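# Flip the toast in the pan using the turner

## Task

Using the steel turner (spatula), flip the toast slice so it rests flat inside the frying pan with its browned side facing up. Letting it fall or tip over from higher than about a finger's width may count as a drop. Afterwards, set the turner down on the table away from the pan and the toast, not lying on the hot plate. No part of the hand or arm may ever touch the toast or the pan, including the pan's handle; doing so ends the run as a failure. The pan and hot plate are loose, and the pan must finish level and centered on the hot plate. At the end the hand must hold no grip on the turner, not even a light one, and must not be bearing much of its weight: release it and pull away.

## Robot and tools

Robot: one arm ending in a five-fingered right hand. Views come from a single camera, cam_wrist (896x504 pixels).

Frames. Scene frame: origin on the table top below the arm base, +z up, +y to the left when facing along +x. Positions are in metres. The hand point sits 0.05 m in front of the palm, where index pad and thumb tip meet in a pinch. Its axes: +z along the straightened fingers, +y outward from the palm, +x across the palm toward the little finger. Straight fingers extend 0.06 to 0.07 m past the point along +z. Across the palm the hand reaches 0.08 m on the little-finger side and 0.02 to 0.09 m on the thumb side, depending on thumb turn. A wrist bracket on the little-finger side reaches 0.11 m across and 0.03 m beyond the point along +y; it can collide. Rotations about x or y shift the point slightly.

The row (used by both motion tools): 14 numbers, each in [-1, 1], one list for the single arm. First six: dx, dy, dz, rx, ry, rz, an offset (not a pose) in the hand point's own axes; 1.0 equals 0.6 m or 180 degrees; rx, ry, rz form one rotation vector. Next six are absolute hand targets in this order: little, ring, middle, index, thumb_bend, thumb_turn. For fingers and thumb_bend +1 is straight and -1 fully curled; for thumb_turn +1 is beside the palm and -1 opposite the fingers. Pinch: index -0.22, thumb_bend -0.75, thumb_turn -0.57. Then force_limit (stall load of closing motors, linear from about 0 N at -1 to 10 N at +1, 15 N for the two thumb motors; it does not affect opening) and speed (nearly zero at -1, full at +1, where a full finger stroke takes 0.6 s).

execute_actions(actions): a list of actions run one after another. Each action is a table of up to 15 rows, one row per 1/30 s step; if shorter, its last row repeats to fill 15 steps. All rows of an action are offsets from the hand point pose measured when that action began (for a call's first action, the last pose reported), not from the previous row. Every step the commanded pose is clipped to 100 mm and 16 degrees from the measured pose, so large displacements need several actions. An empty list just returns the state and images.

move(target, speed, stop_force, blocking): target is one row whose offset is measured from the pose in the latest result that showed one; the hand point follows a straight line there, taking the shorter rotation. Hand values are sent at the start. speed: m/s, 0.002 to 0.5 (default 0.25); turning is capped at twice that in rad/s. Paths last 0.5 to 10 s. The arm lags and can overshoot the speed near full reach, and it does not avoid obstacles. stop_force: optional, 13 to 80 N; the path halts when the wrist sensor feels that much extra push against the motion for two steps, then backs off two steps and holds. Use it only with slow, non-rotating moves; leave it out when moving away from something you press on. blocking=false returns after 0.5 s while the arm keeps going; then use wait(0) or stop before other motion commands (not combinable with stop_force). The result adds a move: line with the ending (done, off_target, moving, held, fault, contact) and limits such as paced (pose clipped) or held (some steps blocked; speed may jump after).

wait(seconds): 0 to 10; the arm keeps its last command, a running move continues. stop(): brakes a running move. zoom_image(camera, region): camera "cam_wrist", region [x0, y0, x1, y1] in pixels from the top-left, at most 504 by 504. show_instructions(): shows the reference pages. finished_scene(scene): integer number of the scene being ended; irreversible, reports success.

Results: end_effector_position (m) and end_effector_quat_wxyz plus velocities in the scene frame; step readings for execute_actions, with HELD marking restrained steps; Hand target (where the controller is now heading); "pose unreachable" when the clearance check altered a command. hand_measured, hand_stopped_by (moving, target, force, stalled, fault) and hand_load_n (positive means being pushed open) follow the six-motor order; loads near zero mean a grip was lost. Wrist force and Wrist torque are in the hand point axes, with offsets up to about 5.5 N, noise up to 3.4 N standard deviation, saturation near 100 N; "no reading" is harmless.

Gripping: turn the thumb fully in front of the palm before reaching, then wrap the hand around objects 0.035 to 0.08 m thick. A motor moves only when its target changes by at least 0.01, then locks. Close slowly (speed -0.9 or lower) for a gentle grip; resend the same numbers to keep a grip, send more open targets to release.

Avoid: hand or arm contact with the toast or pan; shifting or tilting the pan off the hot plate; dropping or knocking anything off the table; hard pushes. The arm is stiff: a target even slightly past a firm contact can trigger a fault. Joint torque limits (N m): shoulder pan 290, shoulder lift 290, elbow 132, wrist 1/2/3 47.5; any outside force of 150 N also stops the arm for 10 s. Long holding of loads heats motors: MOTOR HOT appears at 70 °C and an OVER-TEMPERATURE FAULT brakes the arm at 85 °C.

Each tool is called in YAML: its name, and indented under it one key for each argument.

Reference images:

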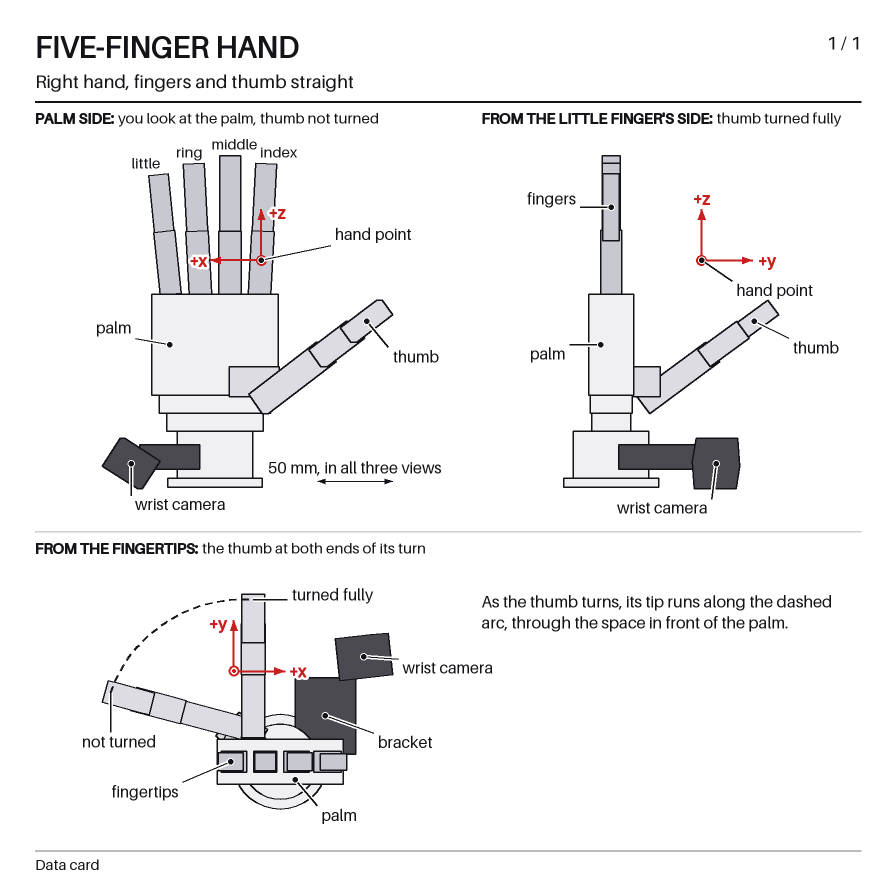

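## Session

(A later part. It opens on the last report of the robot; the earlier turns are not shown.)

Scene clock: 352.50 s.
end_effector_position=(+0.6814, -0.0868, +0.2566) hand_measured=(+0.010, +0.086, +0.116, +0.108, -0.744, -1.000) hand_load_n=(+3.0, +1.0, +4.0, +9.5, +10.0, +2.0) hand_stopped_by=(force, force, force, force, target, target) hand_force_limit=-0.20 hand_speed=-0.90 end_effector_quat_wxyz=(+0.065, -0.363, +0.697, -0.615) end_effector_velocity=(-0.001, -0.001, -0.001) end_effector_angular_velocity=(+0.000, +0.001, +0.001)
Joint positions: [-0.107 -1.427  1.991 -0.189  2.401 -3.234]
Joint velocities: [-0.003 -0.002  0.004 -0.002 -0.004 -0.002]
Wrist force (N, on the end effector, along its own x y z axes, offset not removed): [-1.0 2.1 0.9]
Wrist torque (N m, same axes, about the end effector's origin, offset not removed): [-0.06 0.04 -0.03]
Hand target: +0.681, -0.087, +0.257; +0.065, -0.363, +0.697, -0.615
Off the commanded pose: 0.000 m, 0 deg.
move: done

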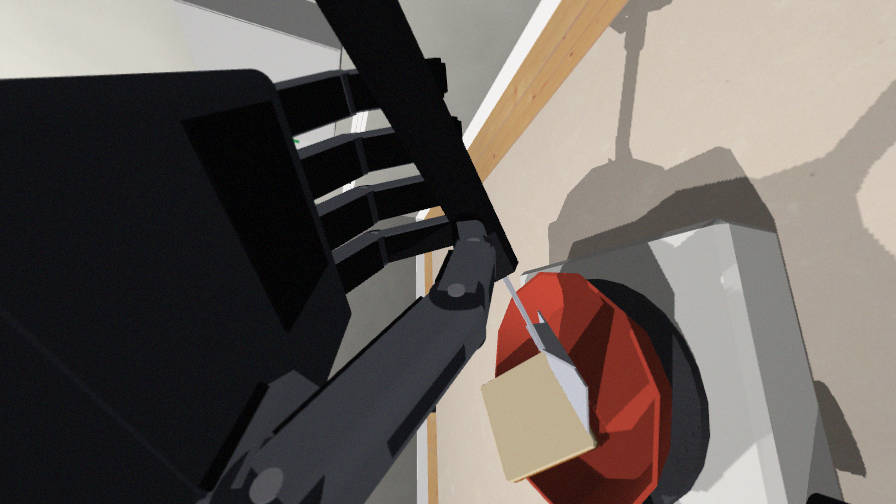

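execute_actions:
  actions:
    - [[0.0076,-0.0662,-0.017,0,0,0,-0.45,-0.5,-0.5,-0.4,-0.75,-1,-0.2,-0.9]]
    - [[-0.1076,-0.04,-0.0069,0,0,0,-0.45,-0.5,-0.5,-0.4,-0.75,-1,-0.2,-0.9]]
    - [[0,0,0,0,0,0,-0.45,-0.5,-0.5,-0.4,-0.75,-1,-0.2,-0.9]]

zoom_image:
  camera: "cam_wrist"
  region: [480, 200, 790, 504]

Scene clock: 360.53 s.
end_effector_position=(+0.7440, -0.0390, +0.2959) hand_measured=(+0.010, +0.086, +0.116, +0.106, -0.744, -1.000) hand_load_n=(+0.0, +3.0, +7.5, +0.5, +5.5, +0.0) hand_stopped_by=(force, force, force, force, target, target) hand_force_limit=-0.20 hand_speed=-0.90 end_effector_quat_wxyz=(+0.065, -0.363, +0.697, -0.615) end_effector_velocity=(-0.001, -0.000, +0.001) end_effector_angular_velocity=(+0.000, -0.001, -0.000)
Joint positions: [-0.014 -1.34   1.808 -0.053  2.485 -3.179]
Joint velocities: [-0.    -0.001  0.     0.001  0.     0.   ]
Wrist force (N, on the end effector, along its own x y z axes, offset not removed): [4.4 -1.1 -1.6]
Wrist torque (N m, same axes, about the end effector's origin, offset not removed): [0.18 0.03 0.11]
Hand target: +0.744, -0.039, +0.296; +0.065, -0.363, +0.697, -0.615
Off the commanded pose: 0.000 m, 0 deg.
Step readings (end_effector_position; steps 1 to 15: 1st action; 16 to 30: 2nd action; 31 to 45: 3rd action):
0: (+0.6813, -0.0869, +0.2566)
1: (+0.6815, -0.0866, +0.2574)
2: (+0.6830, -0.0854, +0.2642)
4: (+0.6863, -0.0830, +0.2805)
8: (+0.6888, -0.0810, +0.2931)
15: (+0.6895, -0.0805, +0.2963)
16: (+0.6898, -0.0800, +0.2963)
17: (+0.6944, -0.0746, +0.2958)
19: (+0.7157, -0.0567, +0.2956)
23: (+0.7373, -0.0424, +0.2959)
30: (+0.7440, -0.0390, +0.2960)
31: (+0.7441, -0.0389, +0.2960)
32: (+0.7441, -0.0389, +0.2960)
34: (+0.7441, -0.0389, +0.2960)
38: (+0.7441, -0.0390, +0.2959)
45: end_effector_position above

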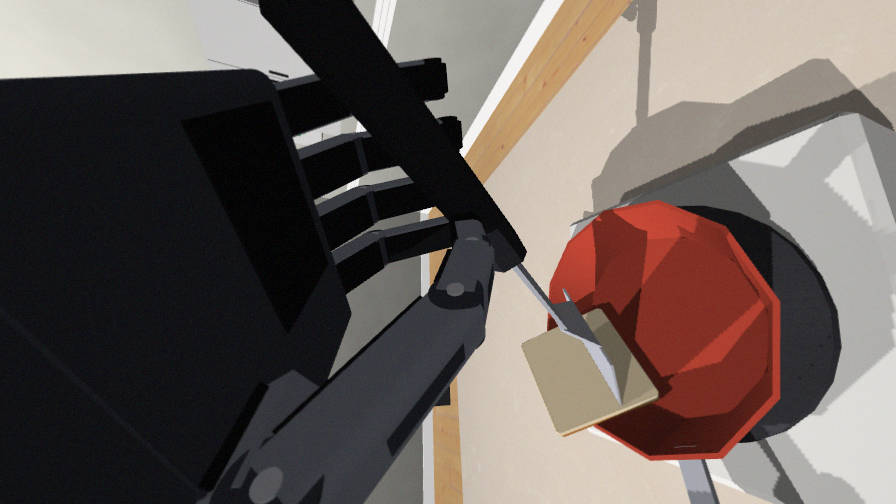

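Region (480, 200, 790, 504) of cam_wrist's 896x504 image, scaled by 1.626, with more detail than that image has; it fills the top 494 rows of this view, and the rest is white.

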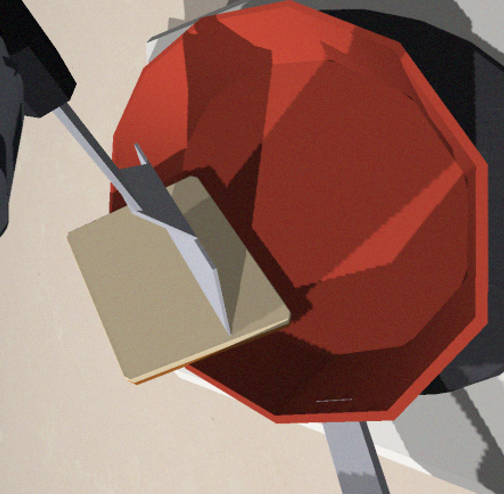

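move:
  target: [0.0156,0.0058,0.001,0,0,0,-0.45,-0.5,-0.5,-0.4,-0.75,-1,-0.2,-0.9]
  speed: 0.015

execute_actions:
  actions:
    - [[0,0,0,0,0,0,-0.55,-0.6,-0.6,-0.5,-0.75,-1,0.3,-0.85]]
    - [[0,0,0,0,0,0,-0.55,-0.6,-0.6,-0.5,-0.75,-1,0.3,-0.85]]

zoom_image:
  camera: "cam_wrist"
  region: [480, 200, 790, 504]

Scene clock: 364.53 s.
end_effector_position=(+0.7362, -0.0449, +0.2959) hand_measured=(+0.010, +0.086, +0.116, +0.106, -0.744, -1.000) hand_load_n=(+0.0, +2.0, +7.5, +0.0, +6.0, +1.5) hand_stopped_by=(force, force, force, force, target, target) hand_force_limit=-0.20 hand_speed=-0.90 end_effector_quat_wxyz=(+0.065, -0.363, +0.697, -0.615) end_effector_velocity=(-0.001, -0.000, -0.000) end_effector_angular_velocity=(+0.001, -0.000, +0.002)
Joint positions: [-0.025 -1.355  1.827 -0.061  2.476 -3.186]
Joint velocities: [-0.002 -0.003  0.004 -0.002 -0.004 -0.001]
Wrist force (N, on the end effector, along its own x y z axes, offset not removed): [-1.7 4.9 1.8]
Wrist torque (N m, same axes, about the end effector's origin, offset not removed): [0.24 0.14 0.10]
Hand target: +0.736, -0.045, +0.296; +0.065, -0.363, +0.697, -0.615
Off the commanded pose: 0.000 m, 0 deg.
move: done

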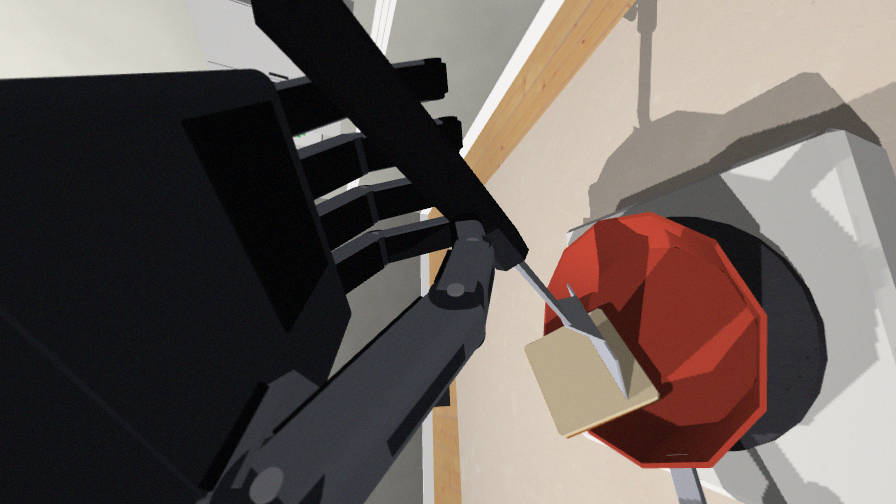

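Scene clock: 365.53 s.
end_effector_position=(+0.7361, -0.0450, +0.2959) hand_measured=(-0.214, +0.054, +0.116, +0.074, -0.744, -1.000) hand_load_n=(+4.5, +0.0, +4.5, +0.0, +9.5, +7.5) hand_stopped_by=(moving, force, force, force, target, target) hand_force_limit=0.30 hand_speed=-0.85 end_effector_quat_wxyz=(+0.065, -0.363, +0.697, -0.615) end_effector_velocity=(-0.000, +0.000, -0.001) end_effector_angular_velocity=(-0.000, +0.000, -0.000)
Joint positions: [-0.025 -1.355  1.827 -0.061  2.476 -3.186]
Joint velocities: [ 0.     0.001  0.001 -0.001  0.     0.   ]
Wrist force (N, on the end effector, along its own x y z axes, offset not removed): [-1.8 4.8 1.0]
Wrist torque (N m, same axes, about the end effector's origin, offset not removed): [0.43 0.02 0.21]
Hand target: +0.736, -0.045, +0.296; +0.065, -0.363, +0.697, -0.615
Off the commanded pose: 0.000 m, 0 deg.
Step readings (end_effector_position; steps 1 to 15: 1st action; 16 to 30: 2nd action):
0: (+0.7362, -0.0449, +0.2959)
1: (+0.7361, -0.0450, +0.2959)
2: (+0.7361, -0.0450, +0.2959)
4: (+0.7361, -0.0450, +0.2959)
8: (+0.7361, -0.0450, +0.2959)
15: (+0.7361, -0.0450, +0.2959)
16: (+0.7361, -0.0450, +0.2959)
17: (+0.7361, -0.0450, +0.2959)
19: (+0.7361, -0.0450, +0.2959)
23: (+0.7361, -0.0450, +0.2959)
30: end_effector_position above

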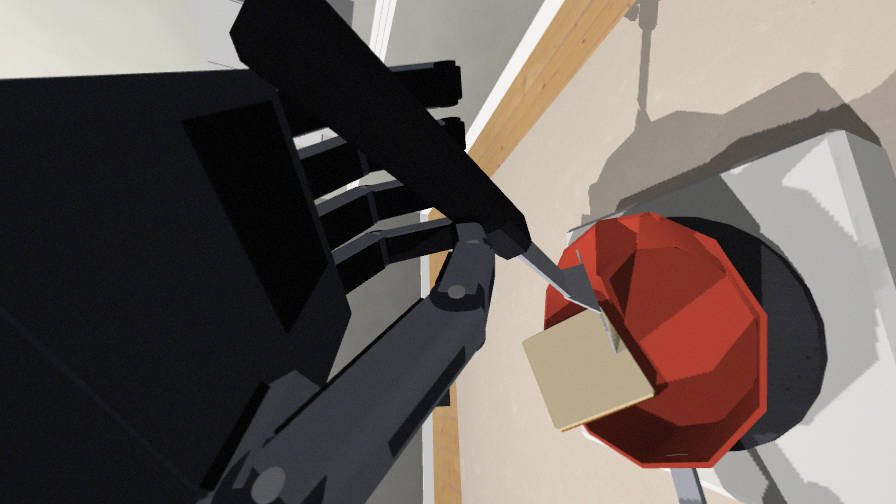

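Region (480, 200, 790, 504) of cam_wrist's 896x504 image, scaled by 1.626, with more detail than that image has; it fills the top 494 rows of this view, and the rest is white.

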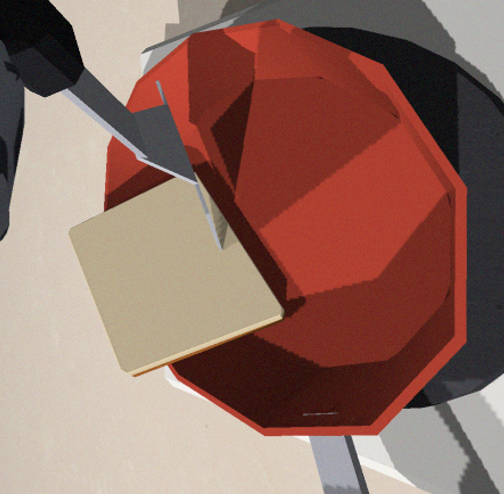

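execute_actions:
  actions:
    - [[0,0,0,0,0,0,-0.2,-0.6,-0.6,-0.5,-0.75,-1,0.3,-0.85]]

Scene clock: 368.13 s.
end_effector_position=(+0.7361, -0.0450, +0.2959) hand_measured=(-0.200, +0.054, +0.116, +0.074, -0.744, -1.000) hand_load_n=(+2.0, +0.0, +5.5, +0.0, +8.5, +7.0) hand_stopped_by=(target, force, force, force, target, target) hand_force_limit=0.30 hand_speed=-0.85 end_effector_quat_wxyz=(+0.065, -0.363, +0.697, -0.615) end_effector_velocity=(-0.000, +0.000, +0.001) end_effector_angular_velocity=(+0.000, -0.001, +0.001)
Joint positions: [-0.025 -1.355  1.827 -0.061  2.476 -3.186]
Joint velocities: [ 0.    -0.001  0.     0.    -0.     0.   ]
Wrist force (N, on the end effector, along its own x y z axes, offset not removed): [-0.7 5.5 0.8]
Wrist torque (N m, same axes, about the end effector's origin, offset not removed): [0.37 0.06 0.10]
Hand target: +0.736, -0.045, +0.296; +0.065, -0.363, +0.697, -0.615
Off the commanded pose: 0.000 m, 0 deg.
Step readings (end_effector_position):
0: (+0.7361, -0.0450, +0.2959)
1: (+0.7361, -0.0450, +0.2959)
2: (+0.7361, -0.0450, +0.2959)
4: (+0.7361, -0.0450, +0.2959)
8: (+0.7361, -0.0450, +0.2959)
15: end_effector_position above

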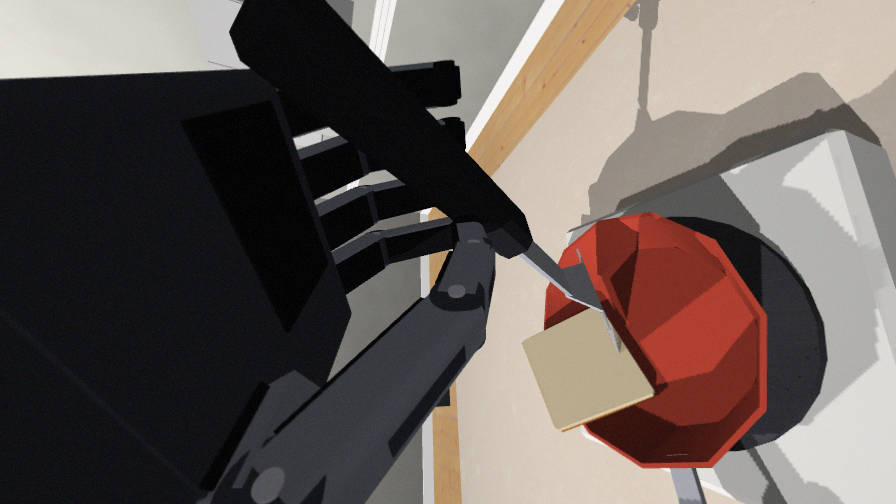

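move:
  target: [0.029,-0.0755,-0.02,0,0,0,-0.2,-0.6,-0.6,-0.5,-0.75,-1,0.3,-0.85]
  speed: 0.03

Scene clock: 371.23 s.
end_effector_position=(+0.7363, -0.0446, +0.3458) hand_measured=(-0.200, +0.054, +0.116, +0.074, -0.744, -1.000) hand_load_n=(+2.0, +0.0, +5.5, +0.0, +8.5, +7.0) hand_stopped_by=(target, force, force, force, target, target) hand_force_limit=0.30 hand_speed=-0.85 end_effector_quat_wxyz=(+0.065, -0.363, +0.697, -0.615) end_effector_velocity=(-0.000, -0.000, +0.003) end_effector_angular_velocity=(+0.000, +0.000, -0.000)
Joint positions: [-0.025 -1.389  1.773  0.026  2.476 -3.186]
Joint velocities: [-0.    -0.002 -0.003  0.005  0.     0.   ]
Wrist force (N, on the end effector, along its own x y z axes, offset not removed): [0.3 4.4 1.8]
Wrist torque (N m, same axes, about the end effector's origin, offset not removed): [0.16 -0.25 0.14]
Hand target: +0.736, -0.045, +0.346; +0.065, -0.363, +0.697, -0.615
Off the commanded pose: 0.000 m, 0 deg.
move: done

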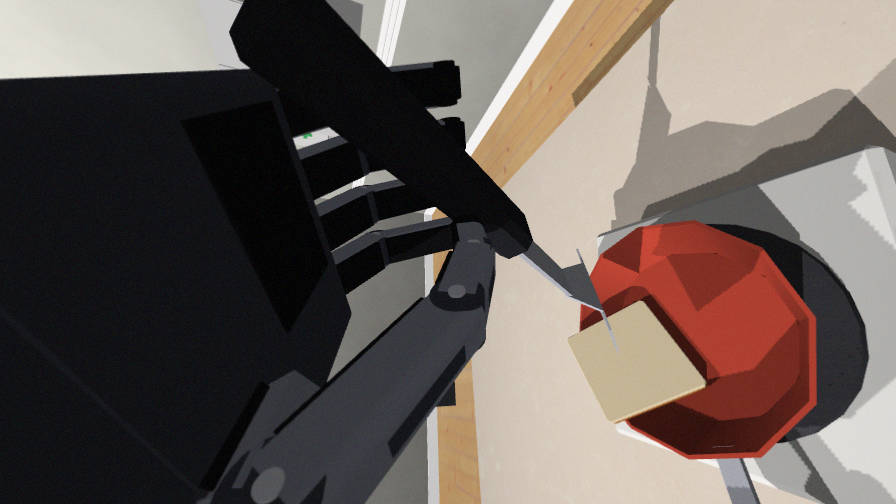

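move:
  target: [0.424,0.184,-0.072,0,0,0,-0.2,-0.6,-0.6,-0.5,-0.75,-1,0.3,-0.85]
  speed: 0.08

move:
  target: [-0.058,0.151,0.04,0,0,0,-0.2,-0.6,-0.6,-0.5,-0.75,-1,0.3,-0.85]
  speed: 0.06

Scene clock: 382.83 s.
end_effector_position=(+0.4808, -0.1612, +0.3470) hand_measured=(-0.200, +0.054, +0.116, +0.074, -0.744, -1.000) hand_load_n=(+2.0, +0.0, +5.5, +0.0, +8.5, +7.0) hand_stopped_by=(target, force, force, force, target, target) hand_force_limit=0.30 hand_speed=-0.85 end_effector_quat_wxyz=(+0.065, -0.363, +0.697, -0.615) end_effector_velocity=(-0.001, -0.001, +0.001) end_effector_angular_velocity=(-0.000, -0.002, +0.001)
Joint positions: [-0.415 -1.92   2.241 -0.031  2.108 -3.364]
Joint velocities: [-0.005 -0.005  0.002  0.    -0.006 -0.001]
Wrist force (N, on the end effector, along its own x y z axes, offset not removed): [0.4 4.7 1.1]
Wrist torque (N m, same axes, about the end effector's origin, offset not removed): [0.47 -0.24 0.21]
Hand target: +0.481, -0.161, +0.347; +0.065, -0.363, +0.697, -0.615
Off the commanded pose: 0.001 m, 0 deg.
move: done

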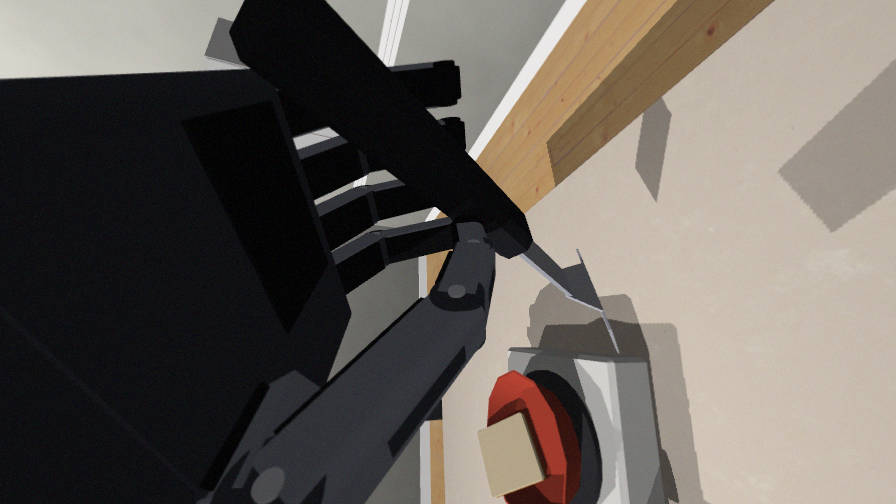

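Scene clock: 384.87 s.
end_effector_position=(+0.4805, -0.1619, +0.2471) hand_measured=(-0.200, +0.054, +0.116, +0.074, -0.744, -1.000) hand_load_n=(+2.0, +0.0, +5.5, +0.0, +8.5, +7.0) hand_stopped_by=(target, force, force, force, target, target) hand_force_limit=0.30 hand_speed=-0.85 end_effector_quat_wxyz=(+0.065, -0.363, +0.697, -0.615) end_effector_velocity=(+0.000, -0.000, -0.001) end_effector_angular_velocity=(-0.000, -0.002, -0.000)
Joint positions: [-0.416 -1.829  2.376 -0.256  2.108 -3.364]
Joint velocities: [ 0.     0.001  0.002 -0.005  0.     0.   ]
Wrist force (N, on the end effector, along its own x y z axes, offset not removed): [-2.3 3.4 0.9]
Wrist torque (N m, same axes, about the end effector's origin, offset not removed): [0.07 0.25 0.03]
Hand target: +0.480, -0.162, +0.247; +0.065, -0.363, +0.697, -0.615
Off the commanded pose: 0.000 m, 0 deg.
move: done

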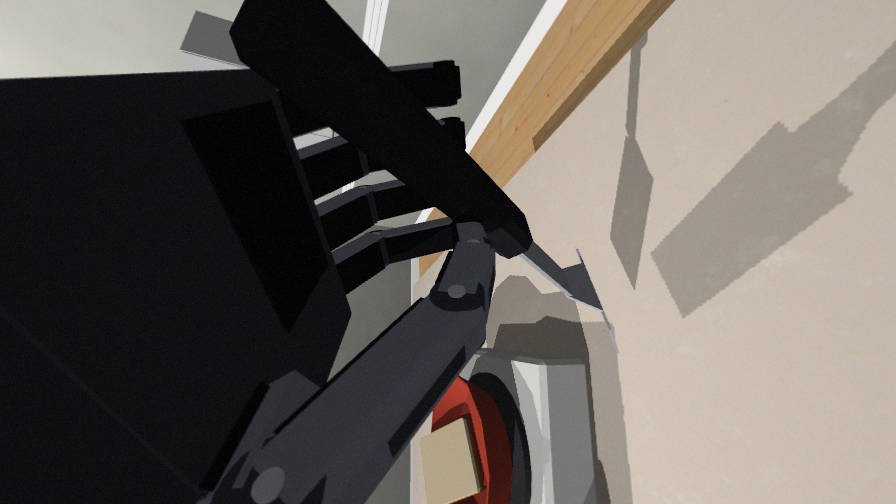

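move:
  target: [-0.0232,0.0604,0.016,0,0,0,-0.2,-0.6,-0.6,-0.5,-0.75,-1,0.3,-0.85]
  speed: 0.04

Scene clock: 389.67 s.
end_effector_position=(+0.4803, -0.1622, +0.2073) hand_measured=(-0.200, +0.054, +0.116, +0.074, -0.744, -1.000) hand_load_n=(+2.0, +0.0, +5.5, +0.0, +8.5, +7.0) hand_stopped_by=(target, force, force, force, target, target) hand_force_limit=0.30 hand_speed=-0.85 end_effector_quat_wxyz=(+0.065, -0.363, +0.697, -0.615) end_effector_velocity=(+0.000, +0.000, -0.001) end_effector_angular_velocity=(-0.001, +0.000, +0.001)
Joint positions: [-0.416 -1.776  2.423 -0.356  2.107 -3.365]
Joint velocities: [ 0.     0.002  0.002 -0.004 -0.    -0.001]
Wrist force (N, on the end effector, along its own x y z axes, offset not removed): [-2.1 6.5 1.0]
Wrist torque (N m, same axes, about the end effector's origin, offset not removed): [0.51 0.23 0.10]
Hand target: +0.480, -0.162, +0.207; +0.065, -0.363, +0.697, -0.615
Off the commanded pose: 0.000 m, 0 deg.
move: done

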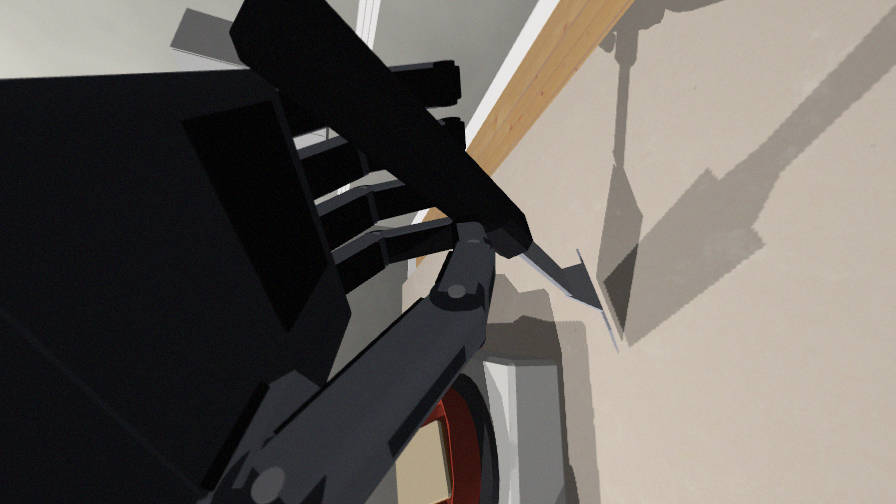

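execute_actions:
  actions:
    - [[-0.0017,0.0045,0.0012,0,0,0,-0.2,-0.6,-0.6,-0.5,-0.75,-1,0.3,-0.85]]
    - [[-0.0012,0.003,0.0008,0,0,0,-0.2,-0.6,-0.6,-0.5,-0.75,-1,0.3,-0.85]]

Scene clock: 391.87 s.
end_effector_position=(+0.4803, -0.1623, +0.2023) hand_measured=(-0.200, +0.054, +0.116, +0.074, -0.744, -1.000) hand_load_n=(+2.0, +0.0, +5.5, +0.0, +8.5, +7.0) hand_stopped_by=(target, force, force, force, target, target) hand_force_limit=0.30 hand_speed=-0.85 end_effector_quat_wxyz=(+0.065, -0.363, +0.697, -0.615) end_effector_velocity=(+0.000, -0.000, -0.000) end_effector_angular_velocity=(+0.001, -0.000, -0.001)
Joint positions: [-0.416 -1.769  2.429 -0.369  2.107 -3.365]
Joint velocities: [ 0.     0.001 -0.    -0.     0.001  0.001]
Wrist force (N, on the end effector, along its own x y z axes, offset not removed): [-0.9 5.1 0.1]
Wrist torque (N m, same axes, about the end effector's origin, offset not removed): [0.46 -0.02 0.24]
Hand target: +0.480, -0.162, +0.202; +0.065, -0.363, +0.697, -0.615
Off the commanded pose: 0.000 m, 0 deg.
Step readings (end_effector_position; steps 1 to 15: 1st action; 16 to 30: 2nd action):
0: (+0.4803, -0.1622, +0.2071)
1: (+0.4803, -0.1622, +0.2070)
2: (+0.4803, -0.1622, +0.2064)
4: (+0.4803, -0.1622, +0.2053)
8: (+0.4803, -0.1622, +0.2045)
15: (+0.4803, -0.1622, +0.2043)
16: (+0.4803, -0.1622, +0.2042)
17: (+0.4803, -0.1622, +0.2038)
19: (+0.4803, -0.1622, +0.2030)
23: (+0.4803, -0.1623, +0.2025)
30: end_effector_position above

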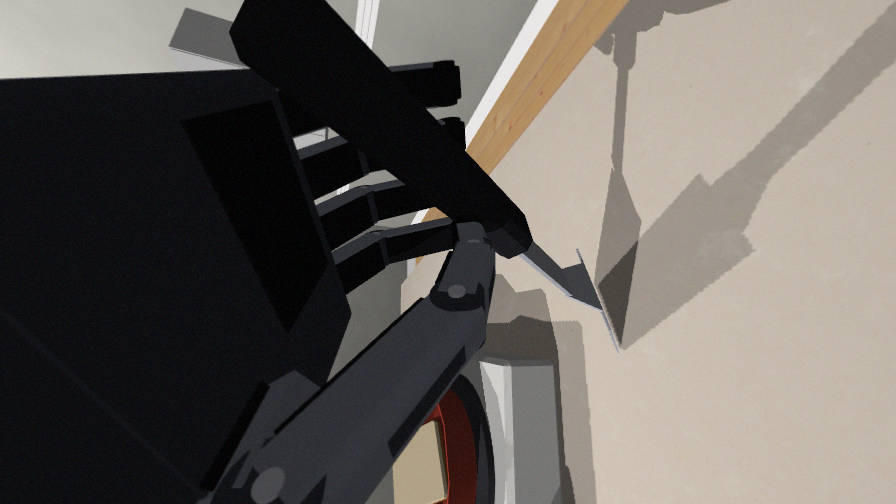

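execute_actions:
  actions:
    - [[-0.0012,0.003,0.0008,0,0,0,0.02,0.25,-0.6,0.45,-0.75,-1,0.3,-0.5]]
    - [[0,0,0,0,0,0,0.02,0.25,-0.6,0.45,-0.75,-1,0.3,-0.5]]

Scene clock: 394.07 s.
end_effector_position=(+0.4803, -0.1623, +0.2003) hand_measured=(+0.020, +0.250, +0.116, +0.450, -0.748, -1.000) hand_load_n=(+0.0, +0.0, +5.5, +0.0, +2.5, +0.5) hand_stopped_by=(target, target, force, target, target, target) hand_force_limit=0.30 hand_speed=-0.50 end_effector_quat_wxyz=(+0.065, -0.363, +0.697, -0.615) end_effector_velocity=(+0.000, +0.000, +0.001) end_effector_angular_velocity=(-0.001, -0.002, +0.001)
Joint positions: [-0.416 -1.766  2.431 -0.374  2.107 -3.365]
Joint velocities: [ 0.    -0.001 -0.    -0.001 -0.     0.   ]
Wrist force (N, on the end effector, along its own x y z axes, offset not removed): [-0.2 4.0 2.6]
Wrist torque (N m, same axes, about the end effector's origin, offset not removed): [0.27 -0.08 0.21]
Hand target: +0.480, -0.162, +0.200; +0.065, -0.363, +0.697, -0.615
Off the commanded pose: 0.000 m, 0 deg.
Step readings (end_effector_position; steps 1 to 15: 1st action; 16 to 30: 2nd action):
0: (+0.4803, -0.1622, +0.2023)
1: (+0.4803, -0.1622, +0.2022)
2: (+0.4803, -0.1622, +0.2018)
4: (+0.4803, -0.1622, +0.2011)
8: (+0.4803, -0.1623, +0.2005)
15: (+0.4803, -0.1623, +0.2003)
16: (+0.4803, -0.1623, +0.2003)
17: (+0.4803, -0.1623, +0.2003)
19: (+0.4803, -0.1623, +0.2003)
23: (+0.4803, -0.1623, +0.2003)
30: end_effector_position above

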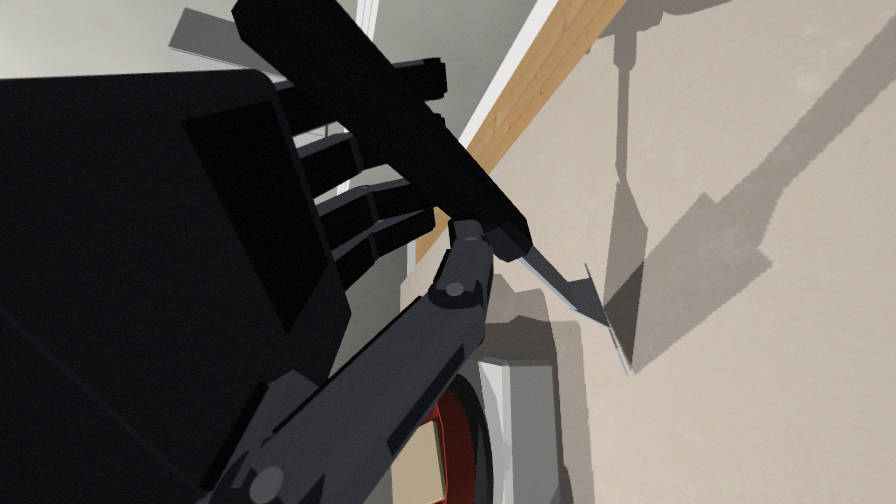

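move:
  target: [0.031,0.0356,0.008,0,0,0,0.02,0.25,-0.6,0.45,-0.75,-1,0.3,-0.5]
  speed: 0.02

Scene clock: 396.90 s.
end_effector_position=(+0.4603, -0.1774, +0.1866) hand_measured=(+0.020, +0.250, +0.116, +0.450, -0.748, -1.000) hand_load_n=(+0.0, +0.0, +4.0, +0.0, +2.0, +0.0) hand_stopped_by=(target, target, force, target, target, target) hand_force_limit=0.30 hand_speed=-0.50 end_effector_quat_wxyz=(+0.065, -0.363, +0.697, -0.615) end_effector_velocity=(-0.001, -0.001, -0.001) end_effector_angular_velocity=(-0.000, -0.001, +0.001)
Joint positions: [-0.495 -1.797  2.483 -0.407  2.031 -3.39 ]
Joint velocities: [-0.006 -0.003  0.004 -0.003 -0.006 -0.002]
Wrist force (N, on the end effector, along its own x y z axes, offset not removed): [-2.0 4.2 1.0]
Wrist torque (N m, same axes, about the end effector's origin, offset not removed): [0.38 0.18 0.18]
Hand target: +0.460, -0.178, +0.187; +0.065, -0.363, +0.697, -0.615
Off the commanded pose: 0.000 m, 0 deg.
move: done

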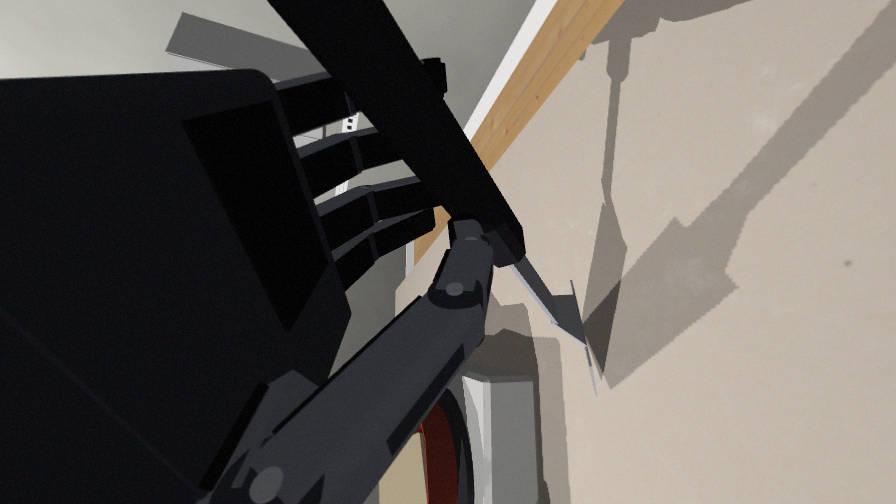

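move:
  target: [0.0196,0.0418,0.01,0,0,0,0.02,0.25,-0.6,0.45,-0.75,-1,0.3,-0.5]
  speed: 0.02

Scene clock: 402.40 s.
end_effector_position=(+0.4444, -0.1896, +0.1668) hand_measured=(+0.020, +0.250, +0.116, +0.450, -0.748, -1.000) hand_load_n=(+0.0, +0.0, +2.5, +0.0, +1.5, +0.0) hand_stopped_by=(target, target, force, target, target, target) hand_force_limit=0.30 hand_speed=-0.50 end_effector_quat_wxyz=(+0.065, -0.363, +0.697, -0.615) end_effector_velocity=(-0.001, -0.001, -0.001) end_effector_angular_velocity=(-0.001, -0.001, -0.001)
Joint positions: [-0.567 -1.806  2.534 -0.458  1.963 -3.411]
Joint velocities: [-0.006 -0.     0.003 -0.005 -0.005 -0.002]
Wrist force (N, on the end effector, along its own x y z axes, offset not removed): [-1.1 5.2 1.1]
Wrist torque (N m, same axes, about the end effector's origin, offset not removed): [0.50 0.04 0.12]
Hand target: +0.444, -0.190, +0.167; +0.065, -0.363, +0.697, -0.615
Off the commanded pose: 0.000 m, 0 deg.
move: done

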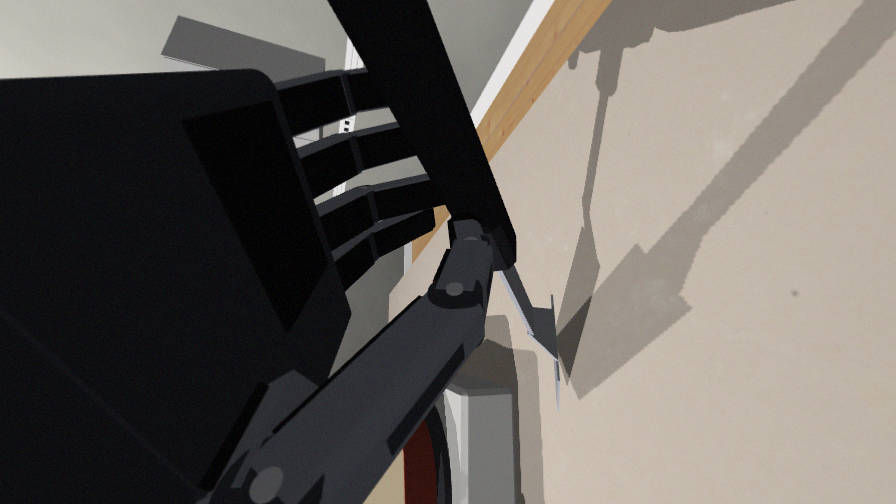

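zoom_image:
  camera: "cam_wrist"
  region: [330, 40, 600, 310]

Region (330, 40, 600, 310) of cam_wrist's 896x504 image, scaled by 1.867, with more detail than that image has.

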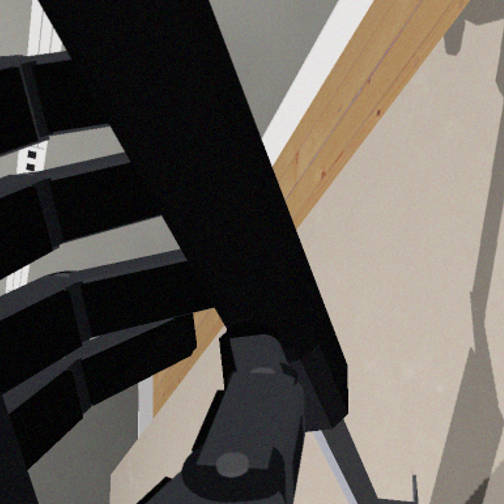

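execute_actions:
  actions:
    - [[0,0,0,0,0,0,0.02,0.12,-0.6,0.16,-0.75,-1,-0.3,-0.7]]
    - [[0,0,0,0,0,0,0.02,0.12,-0.6,0.16,-0.75,-1,-0.3,-0.7]]

Scene clock: 410.50 s.
end_effector_position=(+0.4443, -0.1896, +0.1668) hand_measured=(+0.020, +0.120, +0.116, +0.160, -0.748, -1.000) hand_load_n=(+0.0, +0.0, +2.5, +0.0, +1.5, +0.0) hand_stopped_by=(target, target, force, target, target, target) hand_force_limit=-0.30 hand_speed=-0.70 end_effector_quat_wxyz=(+0.065, -0.363, +0.697, -0.615) end_effector_velocity=(+0.000, +0.000, +0.000) end_effector_angular_velocity=(+0.000, -0.000, +0.001)
Joint positions: [-0.567 -1.806  2.534 -0.458  1.963 -3.411]
Joint velocities: [ 0.    -0.001 -0.     0.001 -0.001  0.   ]
Wrist force (N, on the end effector, along its own x y z axes, offset not removed): [-1.9 2.8 2.3]
Wrist torque (N m, same axes, about the end effector's origin, offset not removed): [0.00 0.10 0.06]
Hand target: +0.444, -0.190, +0.167; +0.065, -0.363, +0.697, -0.615
Off the commanded pose: 0.000 m, 0 deg.
Step readings (end_effector_position; steps 1 to 15: 1st action; 16 to 30: 2nd action):
0: (+0.4443, -0.1897, +0.1667)
1: (+0.4443, -0.1897, +0.1667)
2: (+0.4443, -0.1897, +0.1667)
4: (+0.4443, -0.1896, +0.1667)
8: (+0.4442, -0.1896, +0.1667)
15: (+0.4443, -0.1896, +0.1668)
16: (+0.4443, -0.1896, +0.1668)
17: (+0.4443, -0.1896, +0.1668)
19: (+0.4443, -0.1896, +0.1668)
23: (+0.4443, -0.1896, +0.1668)
30: end_effector_position above

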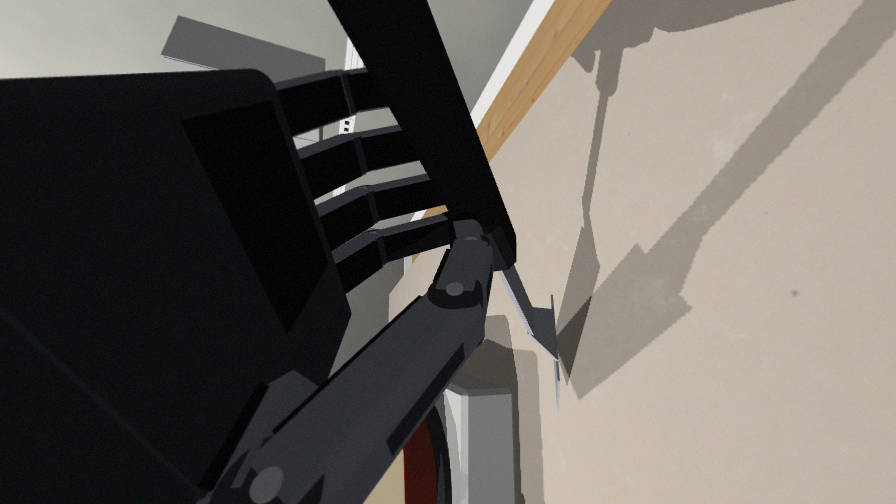

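execute_actions:
  actions:
    - [[0,0,0,0,0,0,0.02,-0.3,-0.6,0.16,-0.75,-1,-0.7,-0.92]]
    - [[0,0,0,0,0,0,0.02,-0.3,-0.6,0.16,-0.75,-1,-0.7,-0.92]]

Scene clock: 417.23 s.
end_effector_position=(+0.4443, -0.1896, +0.1668) hand_measured=(+0.020, +0.054, +0.116, +0.160, -0.748, -1.000) hand_load_n=(+0.0, +1.5, +2.0, +0.0, +2.0, +0.5) hand_stopped_by=(target, force, force, target, target, target) hand_force_limit=-0.70 hand_speed=-0.92 end_effector_quat_wxyz=(+0.065, -0.363, +0.697, -0.615) end_effector_velocity=(-0.000, -0.000, -0.000) end_effector_angular_velocity=(-0.000, +0.000, -0.001)
Joint positions: [-0.567 -1.806  2.534 -0.458  1.963 -3.411]
Joint velocities: [-0.001 -0.     0.    -0.     0.001 -0.001]
Wrist force (N, on the end effector, along its own x y z axes, offset not removed): [-0.7 6.4 1.8]
Wrist torque (N m, same axes, about the end effector's origin, offset not removed): [0.66 0.03 0.18]
Hand target: +0.444, -0.190, +0.167; +0.065, -0.363, +0.697, -0.615
Off the commanded pose: 0.000 m, 0 deg.
Step readings (end_effector_position; steps 1 to 15: 1st action; 16 to 30: 2nd action):
0: (+0.4443, -0.1896, +0.1668)
1: (+0.4443, -0.1896, +0.1668)
2: (+0.4443, -0.1896, +0.1668)
4: (+0.4443, -0.1896, +0.1668)
8: (+0.4443, -0.1896, +0.1668)
15: (+0.4443, -0.1896, +0.1668)
16: (+0.4443, -0.1896, +0.1668)
17: (+0.4443, -0.1896, +0.1668)
19: (+0.4443, -0.1896, +0.1668)
23: (+0.4443, -0.1896, +0.1668)
30: end_effector_position above

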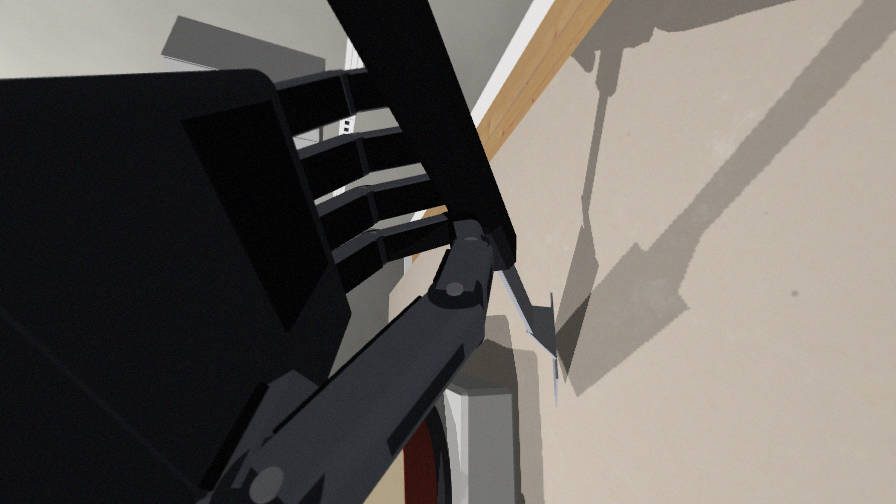

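move:
  target: [0.0097,0.066,0.0164,0.0023,-0.0176,0.07,0.02,-0.3,-0.6,0.16,-0.75,-1,-0.7,-0.92]
  speed: 0.04

Scene clock: 421.30 s.
end_effector_position=(+0.4284, -0.2019, +0.1309) hand_measured=(+0.020, +0.054, +0.116, +0.160, -0.748, -1.000) hand_load_n=(+0.0, +1.0, +2.5, +0.0, +2.5, +1.0) hand_stopped_by=(target, force, force, target, target, target) hand_force_limit=-0.70 hand_speed=-0.92 end_effector_quat_wxyz=(+0.152, -0.301, +0.728, -0.597) end_effector_velocity=(-0.001, -0.001, -0.001) end_effector_angular_velocity=(+0.006, -0.009, +0.001)
Joint positions: [-0.776 -1.838  2.644 -0.547  1.705 -3.248]
Joint velocities: [-0.014 -0.002  0.006 -0.005 -0.017  0.007]
Wrist force (N, on the end effector, along its own x y z axes, offset not removed): [-2.2 3.9 1.4]
Wrist torque (N m, same axes, about the end effector's origin, offset not removed): [0.26 0.26 0.07]
Hand target: +0.428, -0.202, +0.131; +0.152, -0.301, +0.729, -0.596
Off the commanded pose: 0.000 m, 0 deg.
move: done

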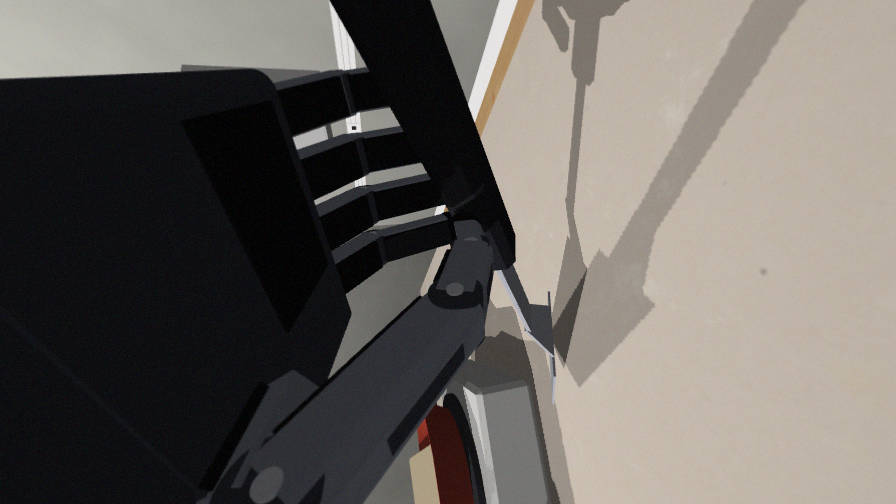

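move:
  target: [-0.0078,0.0565,0.066,0.0023,-0.0176,0.07,0.02,-0.3,-0.6,0.16,-0.75,-1,-0.7,-0.92]
  speed: 0.04

Scene clock: 427.13 s.
end_effector_position=(+0.4462, -0.2261, +0.0881) hand_measured=(+0.020, +0.054, +0.116, +0.160, -0.748, -1.000) hand_load_n=(+0.0, +1.5, +2.0, +0.0, +2.5, +0.0) hand_stopped_by=(target, force, force, target, target, target) hand_force_limit=-0.70 hand_speed=-0.92 end_effector_quat_wxyz=(+0.237, -0.235, +0.750, -0.570) end_effector_velocity=(+0.001, -0.000, -0.002) end_effector_angular_velocity=(+0.006, -0.005, +0.003)
Joint positions: [-0.925 -1.693  2.692 -0.748  1.507 -3.067]
Joint velocities: [-0.005  0.006  0.002 -0.007 -0.009  0.006]
Wrist force (N, on the end effector, along its own x y z axes, offset not removed): [-2.1 1.9 0.5]
Wrist torque (N m, same axes, about the end effector's origin, offset not removed): [0.07 0.32 -0.02]
Hand target: +0.446, -0.226, +0.088; +0.238, -0.235, +0.750, -0.570
Off the commanded pose: 0.000 m, 0 deg.
move: done

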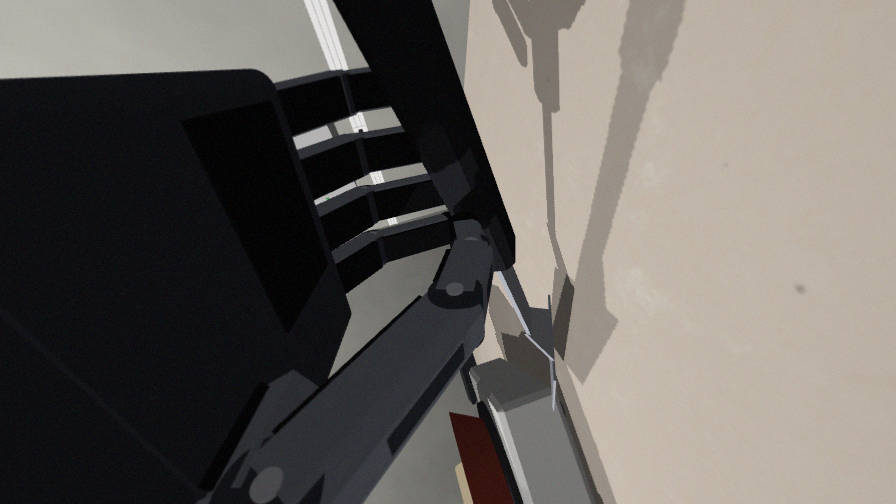

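move:
  target: [0.0213,0.0468,0.0111,0,0,0,0.02,-0.3,-0.6,0.16,-0.75,-1,-0.7,-0.92]
  speed: 0.025

Scene clock: 430.80 s.
end_effector_position=(+0.4381, -0.2323, +0.0582) hand_measured=(+0.020, +0.054, +0.116, +0.160, -0.750, -1.000) hand_load_n=(+0.0, +0.0, +0.0, +0.0, +0.0, +0.0) hand_stopped_by=(target, force, force, target, target, target) hand_force_limit=-0.70 hand_speed=-0.92 end_effector_quat_wxyz=(+0.237, -0.235, +0.750, -0.570) end_effector_velocity=(-0.000, -0.001, -0.001) end_effector_angular_velocity=(-0.001, -0.001, -0.001)
Joint positions: [-0.975 -1.607  2.728 -0.868  1.458 -3.079]
Joint velocities: [-0.003  0.004  0.002 -0.008 -0.003 -0.   ]
Wrist force (N, on the end effector, along its own x y z axes, offset not removed): [-0.7 4.0 1.3]
Wrist torque (N m, same axes, about the end effector's origin, offset not removed): [0.30 0.05 0.15]
Hand target: +0.438, -0.232, +0.058; +0.237, -0.235, +0.750, -0.570
Off the commanded pose: 0.000 m, 0 deg.
move: done

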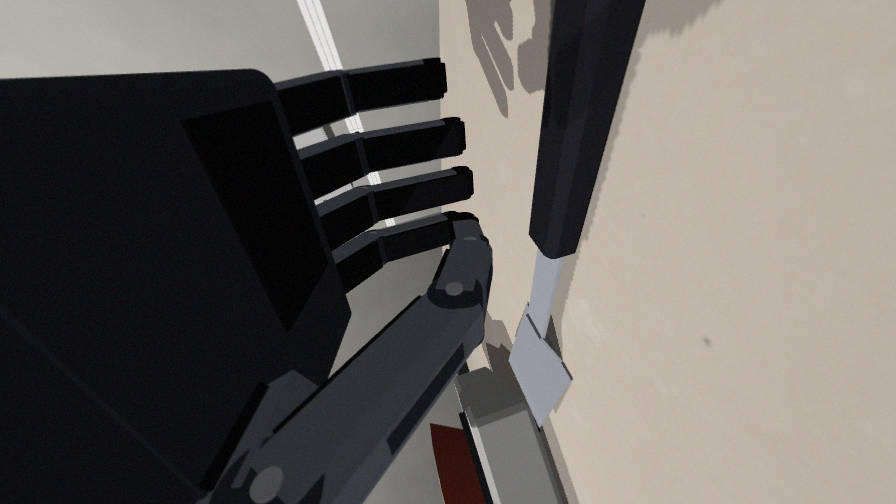

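move:
  target: [0.011,0.018,-0.0415,-0.0286,0.1032,-0.0006,0.45,0.45,0.45,0.45,-0.75,-1,-0.2,0.5]
  speed: 0.2

Scene clock: 446.57 s.
end_effector_position=(+0.4168, -0.2150, +0.0531) hand_measured=(+0.450, +0.450, +0.450, +0.450, -0.750, -1.000) hand_load_n=(+0.0, +0.0, +0.0, +0.0, +0.0, +0.0) hand_stopped_by=(target, target, target, target, target, target) hand_force_limit=-0.20 hand_speed=0.50 end_effector_quat_wxyz=(+0.102, -0.151, +0.803, -0.567) end_effector_velocity=(-0.000, +0.000, -0.000) end_effector_angular_velocity=(+0.002, +0.003, -0.009)
Joint positions: [-0.625 -1.537  2.594 -0.644  2.099 -2.935]
Joint velocities: [ 0.009  0.005 -0.006  0.009  0.017  0.008]
Wrist force (N, on the end effector, along its own x y z axes, offset not removed): [-3.1 3.5 1.3]
Wrist torque (N m, same axes, about the end effector's origin, offset not removed): [0.24 0.33 0.06]
Hand target: +0.417, -0.215, +0.053; +0.102, -0.151, +0.803, -0.567
Off the commanded pose: 0.000 m, 0 deg.
move: done

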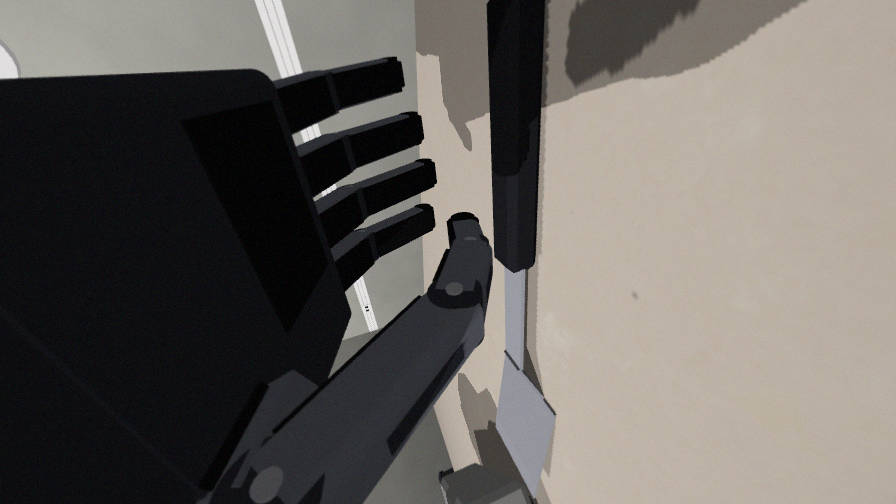

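move:
  target: [0,0.0345,0.0125,0,0,0,0.45,0.45,0.45,0.45,-0.75,-1,-0.2,0.5]
  speed: 0.05

Scene clock: 450.23 s.
end_effector_position=(+0.4167, -0.2152, +0.0311) hand_measured=(+0.450, +0.450, +0.450, +0.450, -0.750, -1.000) hand_load_n=(+0.0, +0.0, +0.0, +0.0, +0.0, +0.0) hand_stopped_by=(target, target, target, target, target, target) hand_force_limit=-0.20 hand_speed=0.50 end_effector_quat_wxyz=(+0.102, -0.151, +0.803, -0.567) end_effector_velocity=(+0.000, -0.001, -0.001) end_effector_angular_velocity=(-0.001, -0.002, -0.001)
Joint positions: [-0.626 -1.475  2.608 -0.719  2.099 -2.935]
Joint velocities: [-0.001  0.003  0.001 -0.005 -0.     0.   ]
Wrist force (N, on the end effector, along its own x y z axes, offset not removed): [0.0 3.8 0.2]
Wrist torque (N m, same axes, about the end effector's origin, offset not removed): [0.39 -0.09 0.21]
Hand target: +0.417, -0.215, +0.031; +0.102, -0.151, +0.803, -0.567
Off the commanded pose: 0.000 m, 0 deg.
move: done

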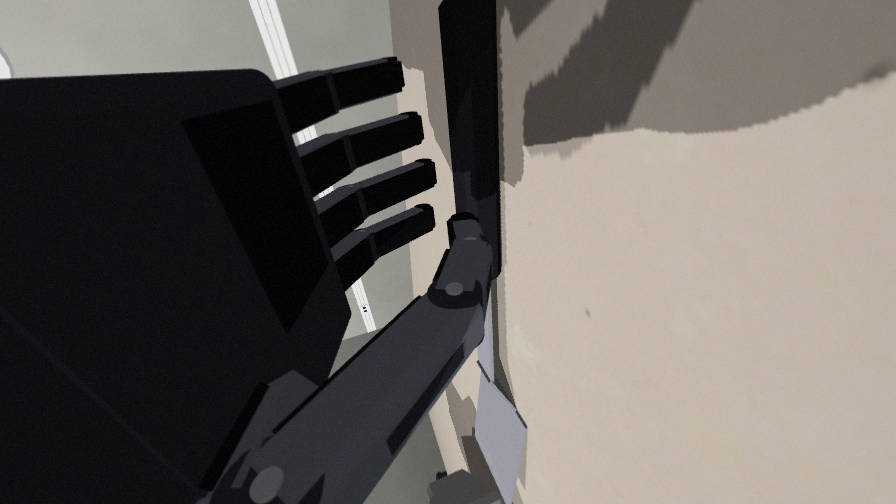

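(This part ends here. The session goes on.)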